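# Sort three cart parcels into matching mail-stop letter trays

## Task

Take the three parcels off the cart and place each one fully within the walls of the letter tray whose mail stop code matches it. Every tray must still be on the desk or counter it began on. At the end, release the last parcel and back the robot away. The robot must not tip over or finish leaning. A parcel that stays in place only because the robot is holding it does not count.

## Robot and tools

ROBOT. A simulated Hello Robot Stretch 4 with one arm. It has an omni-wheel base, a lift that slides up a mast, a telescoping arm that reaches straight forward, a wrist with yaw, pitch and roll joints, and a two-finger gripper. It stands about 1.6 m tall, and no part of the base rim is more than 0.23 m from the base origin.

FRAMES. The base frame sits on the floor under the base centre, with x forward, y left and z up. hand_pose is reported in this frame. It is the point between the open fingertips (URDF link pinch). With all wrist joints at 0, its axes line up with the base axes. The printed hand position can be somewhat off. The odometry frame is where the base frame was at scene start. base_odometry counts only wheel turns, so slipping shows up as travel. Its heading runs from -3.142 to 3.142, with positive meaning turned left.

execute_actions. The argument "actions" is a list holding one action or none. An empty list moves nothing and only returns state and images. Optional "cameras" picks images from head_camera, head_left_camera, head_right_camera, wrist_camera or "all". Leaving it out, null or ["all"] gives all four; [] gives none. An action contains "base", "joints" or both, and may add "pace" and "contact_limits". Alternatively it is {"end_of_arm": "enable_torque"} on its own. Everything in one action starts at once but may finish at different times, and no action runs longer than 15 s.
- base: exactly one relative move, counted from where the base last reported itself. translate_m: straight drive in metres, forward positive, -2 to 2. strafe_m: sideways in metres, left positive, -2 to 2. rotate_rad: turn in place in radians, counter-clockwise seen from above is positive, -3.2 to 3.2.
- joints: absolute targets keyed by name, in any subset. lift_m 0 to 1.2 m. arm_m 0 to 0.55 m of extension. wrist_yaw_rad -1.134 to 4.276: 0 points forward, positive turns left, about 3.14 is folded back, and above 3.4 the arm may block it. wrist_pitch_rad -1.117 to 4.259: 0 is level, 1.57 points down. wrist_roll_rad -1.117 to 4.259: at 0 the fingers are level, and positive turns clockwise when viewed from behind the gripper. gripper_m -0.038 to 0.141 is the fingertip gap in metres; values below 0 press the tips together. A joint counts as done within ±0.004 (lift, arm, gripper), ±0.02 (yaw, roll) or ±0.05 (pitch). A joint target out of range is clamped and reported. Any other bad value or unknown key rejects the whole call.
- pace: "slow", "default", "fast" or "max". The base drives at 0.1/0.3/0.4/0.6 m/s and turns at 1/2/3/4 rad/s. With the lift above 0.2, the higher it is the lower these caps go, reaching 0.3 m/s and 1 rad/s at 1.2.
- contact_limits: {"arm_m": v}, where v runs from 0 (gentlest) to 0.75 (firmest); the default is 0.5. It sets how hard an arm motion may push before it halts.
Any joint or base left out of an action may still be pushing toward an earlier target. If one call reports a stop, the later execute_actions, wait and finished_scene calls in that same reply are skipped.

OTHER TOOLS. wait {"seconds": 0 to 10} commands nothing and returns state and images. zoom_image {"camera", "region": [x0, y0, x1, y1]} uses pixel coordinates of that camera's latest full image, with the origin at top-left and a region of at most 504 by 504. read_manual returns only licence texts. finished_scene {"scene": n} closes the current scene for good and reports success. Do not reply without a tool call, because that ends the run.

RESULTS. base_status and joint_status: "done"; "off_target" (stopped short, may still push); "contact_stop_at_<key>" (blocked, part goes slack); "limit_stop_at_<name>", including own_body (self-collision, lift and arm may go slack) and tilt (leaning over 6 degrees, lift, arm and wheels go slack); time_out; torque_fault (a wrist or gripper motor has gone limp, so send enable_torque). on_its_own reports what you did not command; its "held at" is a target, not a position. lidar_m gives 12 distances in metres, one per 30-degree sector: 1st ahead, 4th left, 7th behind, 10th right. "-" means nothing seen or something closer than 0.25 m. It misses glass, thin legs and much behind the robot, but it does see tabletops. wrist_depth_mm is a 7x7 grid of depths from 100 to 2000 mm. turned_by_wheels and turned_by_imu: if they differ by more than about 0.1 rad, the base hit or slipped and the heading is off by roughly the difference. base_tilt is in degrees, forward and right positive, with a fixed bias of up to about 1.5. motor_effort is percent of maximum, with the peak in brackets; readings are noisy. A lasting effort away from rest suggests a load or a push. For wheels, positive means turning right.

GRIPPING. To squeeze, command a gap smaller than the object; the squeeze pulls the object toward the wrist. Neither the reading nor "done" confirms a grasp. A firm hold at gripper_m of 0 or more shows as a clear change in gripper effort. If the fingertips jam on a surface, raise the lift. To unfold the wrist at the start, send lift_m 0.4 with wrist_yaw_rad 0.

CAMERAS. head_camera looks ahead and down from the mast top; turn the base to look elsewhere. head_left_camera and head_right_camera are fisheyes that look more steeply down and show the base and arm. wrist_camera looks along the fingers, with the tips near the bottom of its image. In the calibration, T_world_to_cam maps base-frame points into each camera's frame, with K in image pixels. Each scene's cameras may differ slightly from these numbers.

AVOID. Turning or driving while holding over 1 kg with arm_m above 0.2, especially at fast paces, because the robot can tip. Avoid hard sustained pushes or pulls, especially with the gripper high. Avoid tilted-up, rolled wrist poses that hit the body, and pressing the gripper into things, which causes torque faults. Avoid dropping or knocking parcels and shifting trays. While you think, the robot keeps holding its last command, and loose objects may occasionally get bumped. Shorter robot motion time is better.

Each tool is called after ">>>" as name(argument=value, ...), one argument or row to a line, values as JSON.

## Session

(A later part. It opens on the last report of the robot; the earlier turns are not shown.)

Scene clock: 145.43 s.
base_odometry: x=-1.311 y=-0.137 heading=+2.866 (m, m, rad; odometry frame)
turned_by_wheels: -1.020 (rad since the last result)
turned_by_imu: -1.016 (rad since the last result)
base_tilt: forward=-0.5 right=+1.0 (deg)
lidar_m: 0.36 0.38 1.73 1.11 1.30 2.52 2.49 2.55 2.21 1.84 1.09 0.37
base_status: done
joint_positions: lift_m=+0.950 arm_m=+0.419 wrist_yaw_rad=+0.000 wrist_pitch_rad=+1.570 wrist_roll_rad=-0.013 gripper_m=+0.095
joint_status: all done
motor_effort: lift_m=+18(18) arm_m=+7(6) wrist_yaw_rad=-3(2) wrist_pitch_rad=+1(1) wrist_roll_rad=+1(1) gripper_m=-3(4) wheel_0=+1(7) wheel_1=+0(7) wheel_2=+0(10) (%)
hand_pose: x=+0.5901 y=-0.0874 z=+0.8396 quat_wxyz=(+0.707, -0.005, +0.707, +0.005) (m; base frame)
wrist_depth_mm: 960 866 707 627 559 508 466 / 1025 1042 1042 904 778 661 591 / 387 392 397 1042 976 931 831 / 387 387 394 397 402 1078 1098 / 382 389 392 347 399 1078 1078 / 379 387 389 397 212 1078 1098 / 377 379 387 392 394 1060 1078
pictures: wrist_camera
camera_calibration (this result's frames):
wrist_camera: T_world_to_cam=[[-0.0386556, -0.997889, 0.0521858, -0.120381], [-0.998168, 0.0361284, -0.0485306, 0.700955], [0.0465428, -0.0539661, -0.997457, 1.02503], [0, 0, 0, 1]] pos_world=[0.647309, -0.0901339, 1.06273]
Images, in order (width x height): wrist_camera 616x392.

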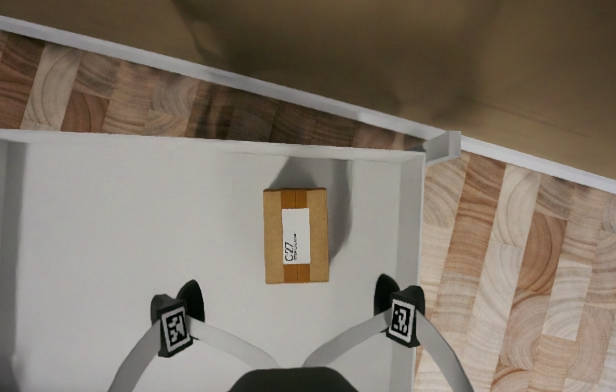

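>>> execute_actions(
  actions=[
    {"base": {"strafe_m": -0.009}, "joints": {"arm_m": 0.456, "lift_m": 0.86}},
  ],
  cameras=["wrist_camera"],
)

Scene clock: 149.10 s.
base_odometry: x=-1.309 y=-0.128 heading=+2.866 (m, m, rad; odometry frame)
turned_by_wheels: +0.000 (rad since the last result)
turned_by_imu: +0.000 (rad since the last result)
base_tilt: forward=-0.5 right=+1.1 (deg)
lidar_m: 0.35 0.40 1.74 1.12 1.29 2.51 2.53 2.57 2.19 1.85 1.08 0.37
base_status: done
joint_positions: lift_m=+0.860 arm_m=+0.455 wrist_yaw_rad=+0.000 wrist_pitch_rad=+1.570 wrist_roll_rad=-0.013 gripper_m=+0.095
joint_status: all done
motor_effort: lift_m=+15(18) arm_m=+6(7) wrist_yaw_rad=-1(4) wrist_pitch_rad=-1(0) wrist_roll_rad=+0(0) gripper_m=+0(3) wheel_0=-1(9) wheel_1=+0(5) wheel_2=+0(0) (%)
hand_pose: x=+0.6260 y=-0.0874 z=+0.7499 quat_wxyz=(+0.707, -0.005, +0.707, +0.005) (m; base frame)
wrist_depth_mm: 854 759 627 549 492 449 410 / 946 946 917 798 676 580 517 / 931 946 960 976 976 866 732 / 298 303 304 307 312 253 991 / 298 300 303 258 310 991 991 / 296 298 255 257 212 976 991 / 294 297 300 255 307 976 991
pictures: wrist_camera
camera_calibration (this result's frames):
wrist_camera: T_world_to_cam=[[-0.0388073, -0.997883, 0.0521917, -0.114218], [-0.99817, 0.0362881, -0.0483783, 0.732391], [0.046382, -0.0539736, -0.997465, 0.933973], [0, 0, 0, 1]] pos_world=[0.683299, -0.0901431, 0.972998]
Images, in order (width x height): wrist_camera 616x392.

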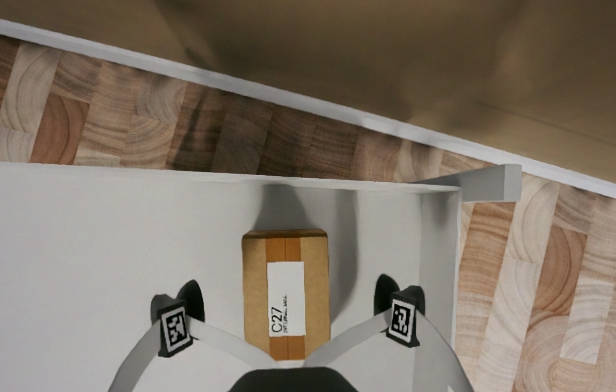

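>>> execute_actions(
  actions=[
    {"joints": {"lift_m": 0.80}},
  ],
  cameras=[],
)

>>> execute_actions(
  actions=[
    {"joints": {"gripper_m": 0.022}},
  ],
  cameras=["wrist_camera"],
)

Scene clock: 150.57 s.
base_odometry: x=-1.309 y=-0.128 heading=+2.866 (m, m, rad; odometry frame)
turned_by_wheels: +0.000 (rad since the last result)
turned_by_imu: +0.000 (rad since the last result)
base_tilt: forward=-0.4 right=+0.9 (deg)
lidar_m: 0.36 0.38 1.75 1.13 1.31 2.50 2.51 2.54 2.19 1.85 1.06 0.37
base_status: not commanded
joint_positions: lift_m=+0.800 arm_m=+0.455 wrist_yaw_rad=+0.000 wrist_pitch_rad=+1.570 wrist_roll_rad=-0.013 gripper_m=+0.095
joint_status: all done
motor_effort: lift_m=+15(15) arm_m=+6(6) wrist_yaw_rad=-1(1) wrist_pitch_rad=-1(2) wrist_roll_rad=+0(1) gripper_m=-4(2) wheel_0=-1(1) wheel_1=+0(0) wheel_2=+0(0) (%)
hand_pose: x=+0.6260 y=-0.0874 z=+0.6899 quat_wxyz=(+0.707, -0.005, +0.707, +0.005) (m; base frame)
wrist_depth_mm: 831 750 634 549 492 445 407 / 891 891 891 798 676 580 517 / 878 904 904 917 917 842 676 / 240 243 246 250 251 212 931 / 239 242 245 199 252 224 931 / 237 240 196 198 212 221 931 / 237 239 241 196 249 208 931
pictures: none
No camera images: the call's "cameras" was empty. Leave "cameras" out to get every camera's image.

Scene clock: 152.10 s.
base_odometry: x=-1.309 y=-0.128 heading=+2.866 (m, m, rad; odometry frame)
turned_by_wheels: +0.000 (rad since the last result)
turned_by_imu: +0.000 (rad since the last result)
base_tilt: forward=-0.3 right=+1.1 (deg)
lidar_m: 0.33 0.39 1.74 1.13 1.31 2.51 2.47 2.56 2.20 1.84 1.06 0.38
base_status: not commanded
joint_positions: lift_m=+0.800 arm_m=+0.455 wrist_yaw_rad=+0.000 wrist_pitch_rad=+1.570 wrist_roll_rad=-0.013 gripper_m=+0.022
joint_status: all done
motor_effort: lift_m=+15(15) arm_m=+7(6) wrist_yaw_rad=-2(1) wrist_pitch_rad=+1(1) wrist_roll_rad=+1(1) gripper_m=-21(21) wheel_0=-1(1) wheel_1=+0(0) wheel_2=+0(0) (%)
hand_pose: x=+0.6260 y=-0.0874 z=+0.6899 quat_wxyz=(+0.707, -0.005, +0.707, +0.005) (m; base frame)
wrist_depth_mm: 842 759 627 549 488 449 410 / 878 891 904 798 676 585 517 / 878 891 891 904 917 842 676 / 240 243 245 249 251 212 931 / 239 242 244 187 250 225 931 / 238 241 185 186 203 221 931 / 237 164 184 185 248 190 931
pictures: wrist_camera
camera_calibration (this result's frames):
wrist_camera: T_world_to_cam=[[-0.0388075, -0.997883, 0.0521916, -0.111086], [-0.99817, 0.0362883, -0.0483798, 0.729493], [0.0463834, -0.0539736, -0.997465, 0.874127], [0, 0, 0, 1]] pos_world=[0.683301, -0.0901431, 0.913001]
Images, in order (width x height): wrist_camera 616x392.

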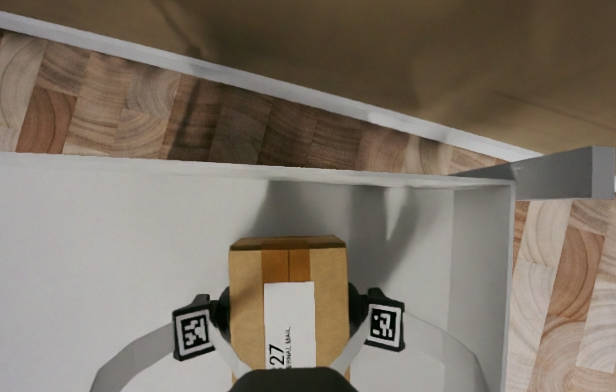

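>>> execute_actions(
  actions=[
    {"joints": {"lift_m": 0.95}, "pace": "fast"},
  ],
  cameras=[],
)

>>> execute_actions(
  actions=[
    {"joints": {"arm_m": 0.0}, "pace": "fast"},
  ],
  cameras=[],
)

>>> execute_actions(
  actions=[
    {"base": {"rotate_rad": 2.389}, "joints": {"lift_m": 0.5}, "pace": "fast"},
  ],
  cameras=[],
)

>>> execute_actions(
  actions=[
    {"base": {"translate_m": 1.839}, "joints": {"lift_m": 1.15}, "pace": "max"},
  ],
  cameras=[],
)

>>> execute_actions(
  actions=[
    {"base": {"rotate_rad": -1.121}, "joints": {"arm_m": 0.15}, "pace": "fast"},
  ],
  cameras=["wrist_camera"],
)

Scene clock: 154.97 s.
base_odometry: x=-1.309 y=-0.128 heading=+2.866 (m, m, rad; odometry frame)
turned_by_wheels: +0.000 (rad since the last result)
turned_by_imu: +0.000 (rad since the last result)
base_tilt: forward=-0.6 right=+0.8 (deg)
lidar_m: 0.35 0.39 1.75 1.11 1.32 2.48 2.49 2.59 2.20 1.85 1.06 0.37
base_status: not commanded
joint_positions: lift_m=+0.950 arm_m=+0.455 wrist_yaw_rad=+0.000 wrist_pitch_rad=+1.570 wrist_roll_rad=-0.013 gripper_m=+0.022
joint_status: all done
motor_effort: lift_m=+20(21) arm_m=+6(6) wrist_yaw_rad=-2(1) wrist_pitch_rad=+1(0) wrist_roll_rad=+0(1) gripper_m=-21(21) wheel_0=-1(1) wheel_1=+0(0) wheel_2=+0(0) (%)
hand_pose: x=+0.6260 y=-0.0874 z=+0.8395 quat_wxyz=(+0.707, -0.005, +0.707, +0.005) (m; base frame)
wrist_depth_mm: 891 759 627 554 488 449 410 / 1025 1025 960 798 676 580 517 / 1025 1042 1060 1060 1025 866 732 / 384 389 394 399 402 1078 1078 / 384 389 389 187 399 1078 1098 / 382 387 185 186 203 1098 1078 / 377 164 183 185 397 1060 1078
pictures: none
No camera images: the call's "cameras" was empty. Leave "cameras" out to get every camera's image.

Scene clock: 157.00 s.
base_odometry: x=-1.309 y=-0.128 heading=+2.866 (m, m, rad; odometry frame)
turned_by_wheels: +0.000 (rad since the last result)
turned_by_imu: +0.000 (rad since the last result)
base_tilt: forward=-0.4 right=+0.7 (deg)
lidar_m: 0.36 0.39 1.75 1.14 1.31 2.50 2.50 2.55 2.20 1.83 1.07 0.37
base_status: not commanded
joint_positions: lift_m=+0.950 arm_m=+0.001 wrist_yaw_rad=+0.000 wrist_pitch_rad=+1.570 wrist_roll_rad=-0.013 gripper_m=+0.022
joint_status: all done
motor_effort: lift_m=+20(20) arm_m=-6(7) wrist_yaw_rad=+1(0) wrist_pitch_rad=+0(1) wrist_roll_rad=+1(1) gripper_m=-22(22) wheel_0=-1(1) wheel_1=+1(0) wheel_2=+0(0) (%)
hand_pose: x=+0.1722 y=-0.0874 z=+0.8395 quat_wxyz=(+0.707, -0.005, +0.707, +0.005) (m; base frame)
wrist_depth_mm: 370 394 399 407 410 1098 1042 / 569 654 661 668 1078 1098 1098 / 1025 1042 917 931 1078 1098 1098 / 1025 1025 1042 1060 1060 1060 1098 / 1008 1025 831 187 1060 1078 1078 / 1008 1025 185 185 203 1078 1078 / 1008 164 184 185 1042 1078 1078
pictures: none
No camera images: the call's "cameras" was empty. Leave "cameras" out to get every camera's image.

Scene clock: 159.63 s.
base_odometry: x=-1.309 y=-0.128 heading=-1.028 (m, m, rad; odometry frame)
turned_by_wheels: +2.389 (rad since the last result)
turned_by_imu: +2.381 (rad since the last result)
base_tilt: forward=-0.5 right=+0.9 (deg)
lidar_m: 1.66 2.48 2.94 2.26 2.21 1.28 0.97 0.35 0.34 0.44 1.13 1.16
base_status: done
joint_positions: lift_m=+0.500 arm_m=+0.001 wrist_yaw_rad=+0.000 wrist_pitch_rad=+1.570 wrist_roll_rad=-0.013 gripper_m=+0.022
joint_status: all done
motor_effort: lift_m=+16(19) arm_m=-6(6) wrist_yaw_rad=-3(0) wrist_pitch_rad=+0(2) wrist_roll_rad=+1(1) gripper_m=-18(20) wheel_0=-1(4) wheel_1=-1(5) wheel_2=-1(6) (%)
hand_pose: x=+0.1723 y=-0.0874 z=+0.3899 quat_wxyz=(+0.707, -0.005, +0.707, +0.005) (m; base frame)
wrist_depth_mm: 597 603 609 615 634 634 647 / 597 603 615 615 627 634 640 / 591 597 609 615 621 634 634 / 591 597 603 609 621 621 634 / 591 591 392 187 615 627 627 / 580 387 185 186 202 621 627 / 382 164 184 185 410 621 627
pictures: none
No camera images: the call's "cameras" was empty. Leave "cameras" out to get every camera's image.

Scene clock: 164.73 s.
base_odometry: x=-0.359 y=-1.703 heading=-1.028 (m, m, rad; odometry frame)
turned_by_wheels: +0.000 (rad since the last result)
turned_by_imu: +0.003 (rad since the last result)
base_tilt: forward=-0.3 right=+0.9 (deg)
lidar_m: 0.44 1.11 1.10 1.30 3.03 3.23 2.01 0.90 0.41 0.29 0.26 0.29
base_status: done
joint_positions: lift_m=+1.150 arm_m=+0.001 wrist_yaw_rad=+0.000 wrist_pitch_rad=+1.570 wrist_roll_rad=-0.013 gripper_m=+0.022
joint_status: all done
motor_effort: lift_m=+19(23) arm_m=-6(6) wrist_yaw_rad=-2(1) wrist_pitch_rad=+0(0) wrist_roll_rad=+0(0) gripper_m=-20(22) wheel_0=-1(6) wheel_1=+0(7) wheel_2=+1(13) (%)
hand_pose: x=+0.1722 y=-0.0874 z=+1.0396 quat_wxyz=(+0.707, -0.005, +0.707, +0.005) (m; base frame)
wrist_depth_mm: 1229 1255 1255 500 362 366 370 / 1205 1229 1255 640 362 364 368 / 1205 1205 1255 1042 359 364 368 / 1205 1229 1229 1229 500 362 366 / 1205 1229 1025 188 676 362 362 / 1205 1205 185 186 202 359 362 / 1205 164 184 185 1229 357 359
pictures: none
No camera images: the call's "cameras" was empty. Leave "cameras" out to get every camera's image.

Scene clock: 167.00 s.
base_odometry: x=-0.359 y=-1.703 heading=-2.149 (m, m, rad; odometry frame)
turned_by_wheels: -1.121 (rad since the last result)
turned_by_imu: -1.117 (rad since the last result)
base_tilt: forward=-0.3 right=+0.9 (deg)
lidar_m: 0.28 0.29 0.41 1.14 1.11 1.21 3.92 3.32 2.05 1.19 0.41 0.30
base_status: done
joint_positions: lift_m=+1.150 arm_m=+0.149 wrist_yaw_rad=+0.000 wrist_pitch_rad=+1.570 wrist_roll_rad=-0.013 gripper_m=+0.022
joint_status: all done
motor_effort: lift_m=+19(19) arm_m=+6(7) wrist_yaw_rad=-2(2) wrist_pitch_rad=-1(0) wrist_roll_rad=+1(1) gripper_m=-19(19) wheel_0=+2(7) wheel_1=+2(5) wheel_2=+1(11) (%)
hand_pose: x=+0.3201 y=-0.0874 z=+1.0396 quat_wxyz=(+0.707, -0.005, +0.707, +0.005) (m; base frame)
wrist_depth_mm: 343 345 351 353 357 364 368 / 342 347 347 351 355 364 368 / 340 345 349 351 359 362 366 / 340 343 347 353 355 362 366 / 338 342 345 188 355 359 362 / 1205 1205 185 186 202 1255 1281 / 1182 164 184 185 1255 1281 1281
pictures: wrist_camera
camera_calibration (this result's frames):
wrist_camera: T_world_to_cam=[[-0.03869, -0.997887, 0.0521908, -0.141244], [-0.998173, 0.0361697, -0.0484006, 0.44106], [0.0464106, -0.0539681, -0.997464, 1.23708], [0, 0, 0, 1]] pos_world=[0.377376, -0.0901363, 1.26266]
Images, in order (width x height): wrist_camera 616x392.

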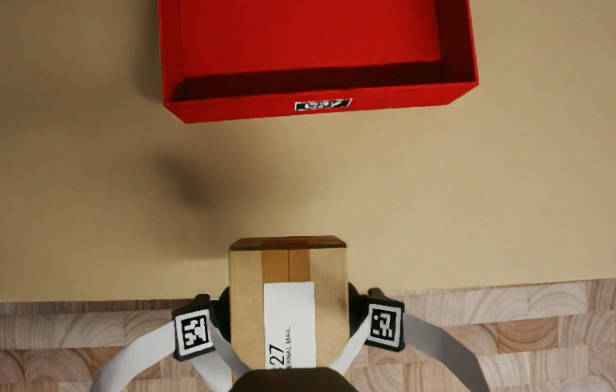

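>>> execute_actions(
  actions=[
    {"base": {"strafe_m": -0.025}, "joints": {"arm_m": 0.46}, "pace": "fast"},
  ],
  cameras=["wrist_camera"],
)

Scene clock: 169.33 s.
base_odometry: x=-0.380 y=-1.689 heading=-2.148 (m, m, rad; odometry frame)
turned_by_wheels: +0.000 (rad since the last result)
turned_by_imu: +0.000 (rad since the last result)
base_tilt: forward=-0.5 right=+0.9 (deg)
lidar_m: 0.26 0.27 0.42 1.16 1.13 1.23 3.92 3.33 2.02 1.21 0.40 0.30
base_status: done
joint_positions: lift_m=+1.150 arm_m=+0.459 wrist_yaw_rad=+0.000 wrist_pitch_rad=+1.570 wrist_roll_rad=-0.013 gripper_m=+0.022
joint_status: all done
motor_effort: lift_m=+19(19) arm_m=+6(7) wrist_yaw_rad=-1(2) wrist_pitch_rad=+1(1) wrist_roll_rad=+1(0) gripper_m=-20(23) wheel_0=+1(9) wheel_1=+2(8) wheel_2=+0(1) (%)
hand_pose: x=+0.6301 y=-0.0874 z=+1.0396 quat_wxyz=(+0.707, -0.005, +0.707, +0.005) (m; base frame)
wrist_depth_mm: 342 345 351 355 359 364 368 / 342 334 345 345 336 362 366 / 340 342 345 351 351 362 364 / 340 342 343 347 351 359 364 / 338 340 343 188 349 357 359 / 334 338 185 186 202 355 362 / 334 163 184 185 347 355 359
pictures: wrist_camera
camera_calibration (this result's frames):
wrist_camera: T_world_to_cam=[[-0.0386439, -0.997889, 0.0521849, -0.129275], [-0.998167, 0.0361156, -0.0485529, 0.750616], [0.0465657, -0.0539655, -0.997456, 1.22259], [0, 0, 0, 1]] pos_world=[0.687314, -0.0901332, 1.26267]
Images, in order (width x height): wrist_camera 616x392.

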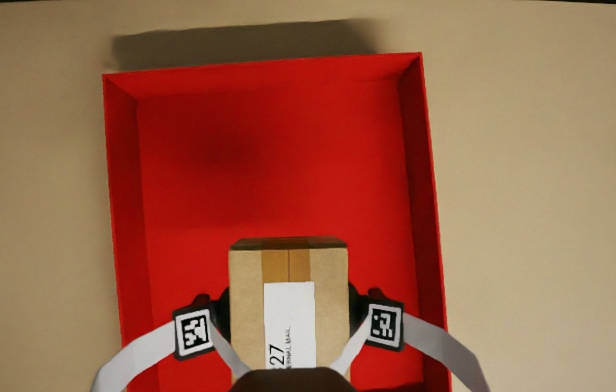

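>>> execute_actions(
  actions=[
    {"joints": {"lift_m": 1.051}},
  ],
  cameras=[],
)

>>> execute_actions(
  actions=[
    {"joints": {"gripper_m": 0.10}},
  ],
  cameras=[],
)

>>> execute_actions(
  actions=[
    {"joints": {"lift_m": 1.15}, "pace": "fast"},
  ],
  cameras=["wrist_camera"],
)

>>> execute_actions(
  actions=[
    {"base": {"translate_m": -0.3}, "joints": {"arm_m": 0.0}, "pace": "fast"},
  ],
  cameras=["head_camera"],
)

Scene clock: 171.37 s.
base_odometry: x=-0.380 y=-1.689 heading=-2.148 (m, m, rad; odometry frame)
turned_by_wheels: +0.000 (rad since the last result)
turned_by_imu: +0.000 (rad since the last result)
base_tilt: forward=-0.4 right=+0.9 (deg)
lidar_m: 0.26 0.28 0.40 1.16 1.14 1.24 3.94 3.33 2.02 1.16 0.42 0.30
base_status: not commanded
joint_positions: lift_m=+1.051 arm_m=+0.459 wrist_yaw_rad=+0.000 wrist_pitch_rad=+1.570 wrist_roll_rad=-0.013 gripper_m=+0.022
joint_status: all done
motor_effort: lift_m=+15(19) arm_m=+6(7) wrist_yaw_rad=-3(1) wrist_pitch_rad=-1(1) wrist_roll_rad=+1(0) gripper_m=-20(21) wheel_0=+1(1) wheel_1=+2(2) wheel_2=+0(0) (%)
hand_pose: x=+0.6300 y=-0.0874 z=+0.9409 quat_wxyz=(+0.707, -0.005, +0.707, +0.005) (m; base frame)
wrist_depth_mm: 199 220 224 236 245 245 265 / 211 245 249 252 255 237 264 / 208 245 248 251 254 242 263 / 210 244 247 249 253 235 262 / 211 243 245 188 252 237 259 / 206 242 185 186 202 243 259 / 208 164 184 185 249 196 258
pictures: none
No camera images: the call's "cameras" was empty. Leave "cameras" out to get every camera's image.

Scene clock: 172.97 s.
base_odometry: x=-0.380 y=-1.689 heading=-2.148 (m, m, rad; odometry frame)
turned_by_wheels: +0.000 (rad since the last result)
turned_by_imu: +0.000 (rad since the last result)
base_tilt: forward=-0.5 right=+1.1 (deg)
lidar_m: 0.28 0.29 0.42 1.16 1.14 1.25 3.93 3.34 2.00 1.19 0.38 0.29
base_status: not commanded
joint_positions: lift_m=+1.051 arm_m=+0.459 wrist_yaw_rad=+0.000 wrist_pitch_rad=+1.570 wrist_roll_rad=-0.013 gripper_m=+0.100
joint_status: all done
motor_effort: lift_m=+15(15) arm_m=+7(6) wrist_yaw_rad=-3(2) wrist_pitch_rad=+0(0) wrist_roll_rad=+1(0) gripper_m=-3(23) wheel_0=+1(1) wheel_1=+2(2) wheel_2=+0(0) (%)
hand_pose: x=+0.6300 y=-0.0874 z=+0.9409 quat_wxyz=(+0.707, -0.005, +0.707, +0.005) (m; base frame)
wrist_depth_mm: 198 220 224 236 245 245 265 / 211 247 249 252 255 238 264 / 208 245 248 252 254 242 263 / 211 243 248 250 253 246 260 / 211 243 245 200 252 237 260 / 206 241 206 198 203 243 259 / 208 234 243 196 249 215 258
pictures: none
No camera images: the call's "cameras" was empty. Leave "cameras" out to get every camera's image.

Scene clock: 174.13 s.
base_odometry: x=-0.380 y=-1.689 heading=-2.148 (m, m, rad; odometry frame)
turned_by_wheels: +0.000 (rad since the last result)
turned_by_imu: +0.000 (rad since the last result)
base_tilt: forward=-0.4 right=+1.1 (deg)
lidar_m: 0.26 0.29 0.40 1.15 1.12 1.21 3.92 3.36 2.02 1.18 0.42 0.28
base_status: not commanded
joint_positions: lift_m=+1.150 arm_m=+0.459 wrist_yaw_rad=+0.000 wrist_pitch_rad=+1.570 wrist_roll_rad=-0.013 gripper_m=+0.100
joint_status: all done
motor_effort: lift_m=+19(22) arm_m=+6(7) wrist_yaw_rad=-1(2) wrist_pitch_rad=+0(1) wrist_roll_rad=+1(0) gripper_m=-3(2) wheel_0=+1(1) wheel_1=+2(2) wheel_2=+0(0) (%)
hand_pose: x=+0.6300 y=-0.0874 z=+1.0396 quat_wxyz=(+0.707, -0.005, +0.707, +0.005) (m; base frame)
wrist_depth_mm: 343 347 353 357 359 366 370 / 342 338 347 345 334 362 366 / 340 342 345 351 353 362 364 / 338 342 345 347 351 359 362 / 340 340 343 297 349 357 362 / 336 320 340 296 203 357 362 / 334 336 338 320 347 353 357
pictures: wrist_camera
camera_calibration (this result's frames):
wrist_camera: T_world_to_cam=[[-0.038701, -0.997887, 0.052191, -0.129245], [-0.998173, 0.0361809, -0.0483952, 0.750414], [0.0464047, -0.0539686, -0.997464, 1.22267], [0, 0, 0, 1]] pos_world=[0.687304, -0.0901369, 1.26263]
Images, in order (width x height): wrist_camera 616x392.

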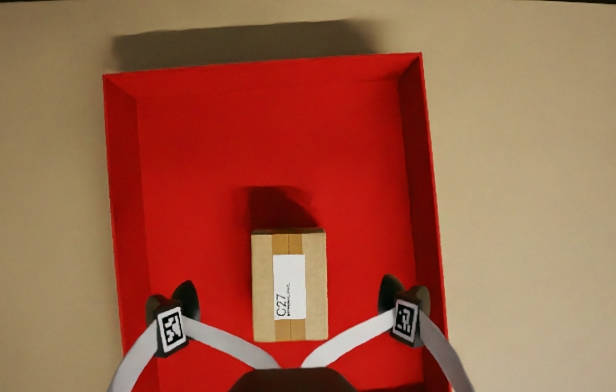

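Scene clock: 176.57 s.
base_odometry: x=-0.216 y=-1.438 heading=-2.149 (m, m, rad; odometry frame)
turned_by_wheels: +0.000 (rad since the last result)
turned_by_imu: +0.000 (rad since the last result)
base_tilt: forward=-0.5 right=+0.9 (deg)
lidar_m: 0.57 0.59 1.20 1.16 0.98 1.24 3.61 3.00 2.09 1.93 0.84 0.61
base_status: done
joint_positions: lift_m=+1.150 arm_m=+0.001 wrist_yaw_rad=+0.000 wrist_pitch_rad=+1.570 wrist_roll_rad=-0.013 gripper_m=+0.100
joint_status: all done
motor_effort: lift_m=+19(20) arm_m=-6(6) wrist_yaw_rad=+0(2) wrist_pitch_rad=-2(2) wrist_roll_rad=+1(0) gripper_m=-2(1) wheel_0=-1(5) wheel_1=-1(7) wheel_2=-1(14) (%)
hand_pose: x=+0.1721 y=-0.0874 z=+1.0396 quat_wxyz=(+0.707, -0.005, +0.707, +0.005) (m; base frame)
wrist_depth_mm: 1042 788 778 798 809 831 831 / 1205 1205 1229 1255 1308 1281 1308 / 1205 1229 1255 1255 1281 1308 1308 / 1205 1229 1229 1255 1255 1308 1308 / 1205 1205 1042 1042 1281 1281 1281 / 1182 1205 1025 1042 203 1255 1281 / 1182 1205 1205 691 1255 1255 1281
pictures: head_camera
Images, in order (width x height): head_camera 420x560.

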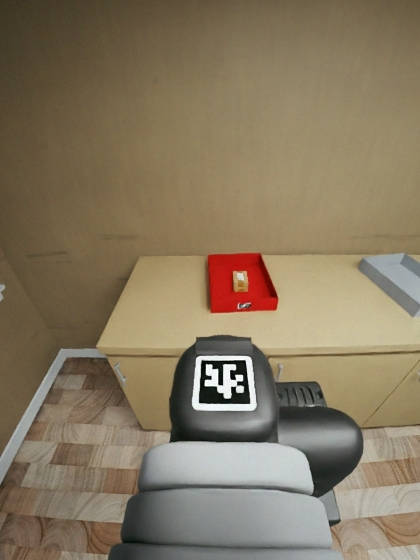

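>>> execute_actions(
  actions=[
    {"base": {"rotate_rad": -2.9}, "joints": {"lift_m": 0.6}, "pace": "fast"},
  ],
  cameras=["head_camera"],
)

Scene clock: 181.13 s.
base_odometry: x=-0.216 y=-1.438 heading=+1.235 (m, m, rad; odometry frame)
turned_by_wheels: -2.900 (rad since the last result)
turned_by_imu: -2.890 (rad since the last result)
base_tilt: forward=-0.4 right=+0.9 (deg)
lidar_m: 2.73 3.05 1.91 1.27 0.67 0.57 0.57 0.67 1.16 0.95 0.98 2.20
base_status: done
joint_positions: lift_m=+0.600 arm_m=+0.001 wrist_yaw_rad=+0.000 wrist_pitch_rad=+1.570 wrist_roll_rad=-0.013 gripper_m=+0.100
joint_status: all done
motor_effort: lift_m=+15(18) arm_m=-6(6) wrist_yaw_rad=-2(1) wrist_pitch_rad=+1(1) wrist_roll_rad=+0(1) gripper_m=-5(2) wheel_0=+2(3) wheel_1=+1(9) wheel_2=+2(5) (%)
hand_pose: x=+0.1723 y=-0.0874 z=+0.4899 quat_wxyz=(+0.707, -0.005, +0.707, +0.005) (m; base frame)
wrist_depth_mm: 699 707 715 723 732 741 741 / 683 699 707 715 732 732 741 / 683 699 707 715 723 732 741 / 683 691 707 707 723 723 741 / 683 683 492 535 715 723 732 / 676 484 484 492 203 723 732 / 676 480 480 488 715 715 732
pictures: head_camera
Images, in order (width x height): head_camera 420x560.

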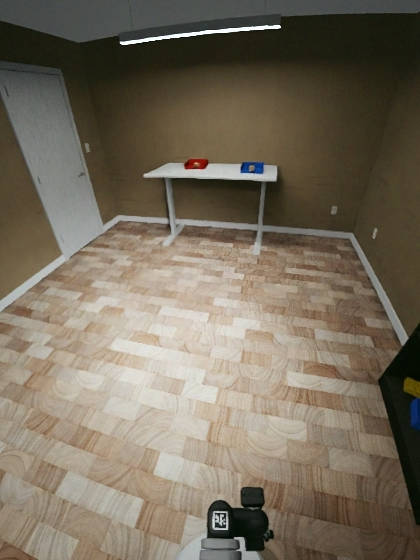

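>>> zoom_image(
  camera="head_camera",
  region=[140, 150, 290, 190],
)

Region (140, 150, 290, 190) of head_camera's 420x560 image, scaled by 3.360, with more detail than that image has; it fills the top 134 rows of this view, and the rest is white.

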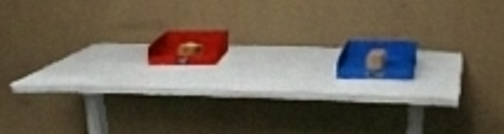

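Both parcels are still in their trays. Finishing scene 1.

>>> finished_scene(
  scene=1,
)

The scene is finished: the task was done.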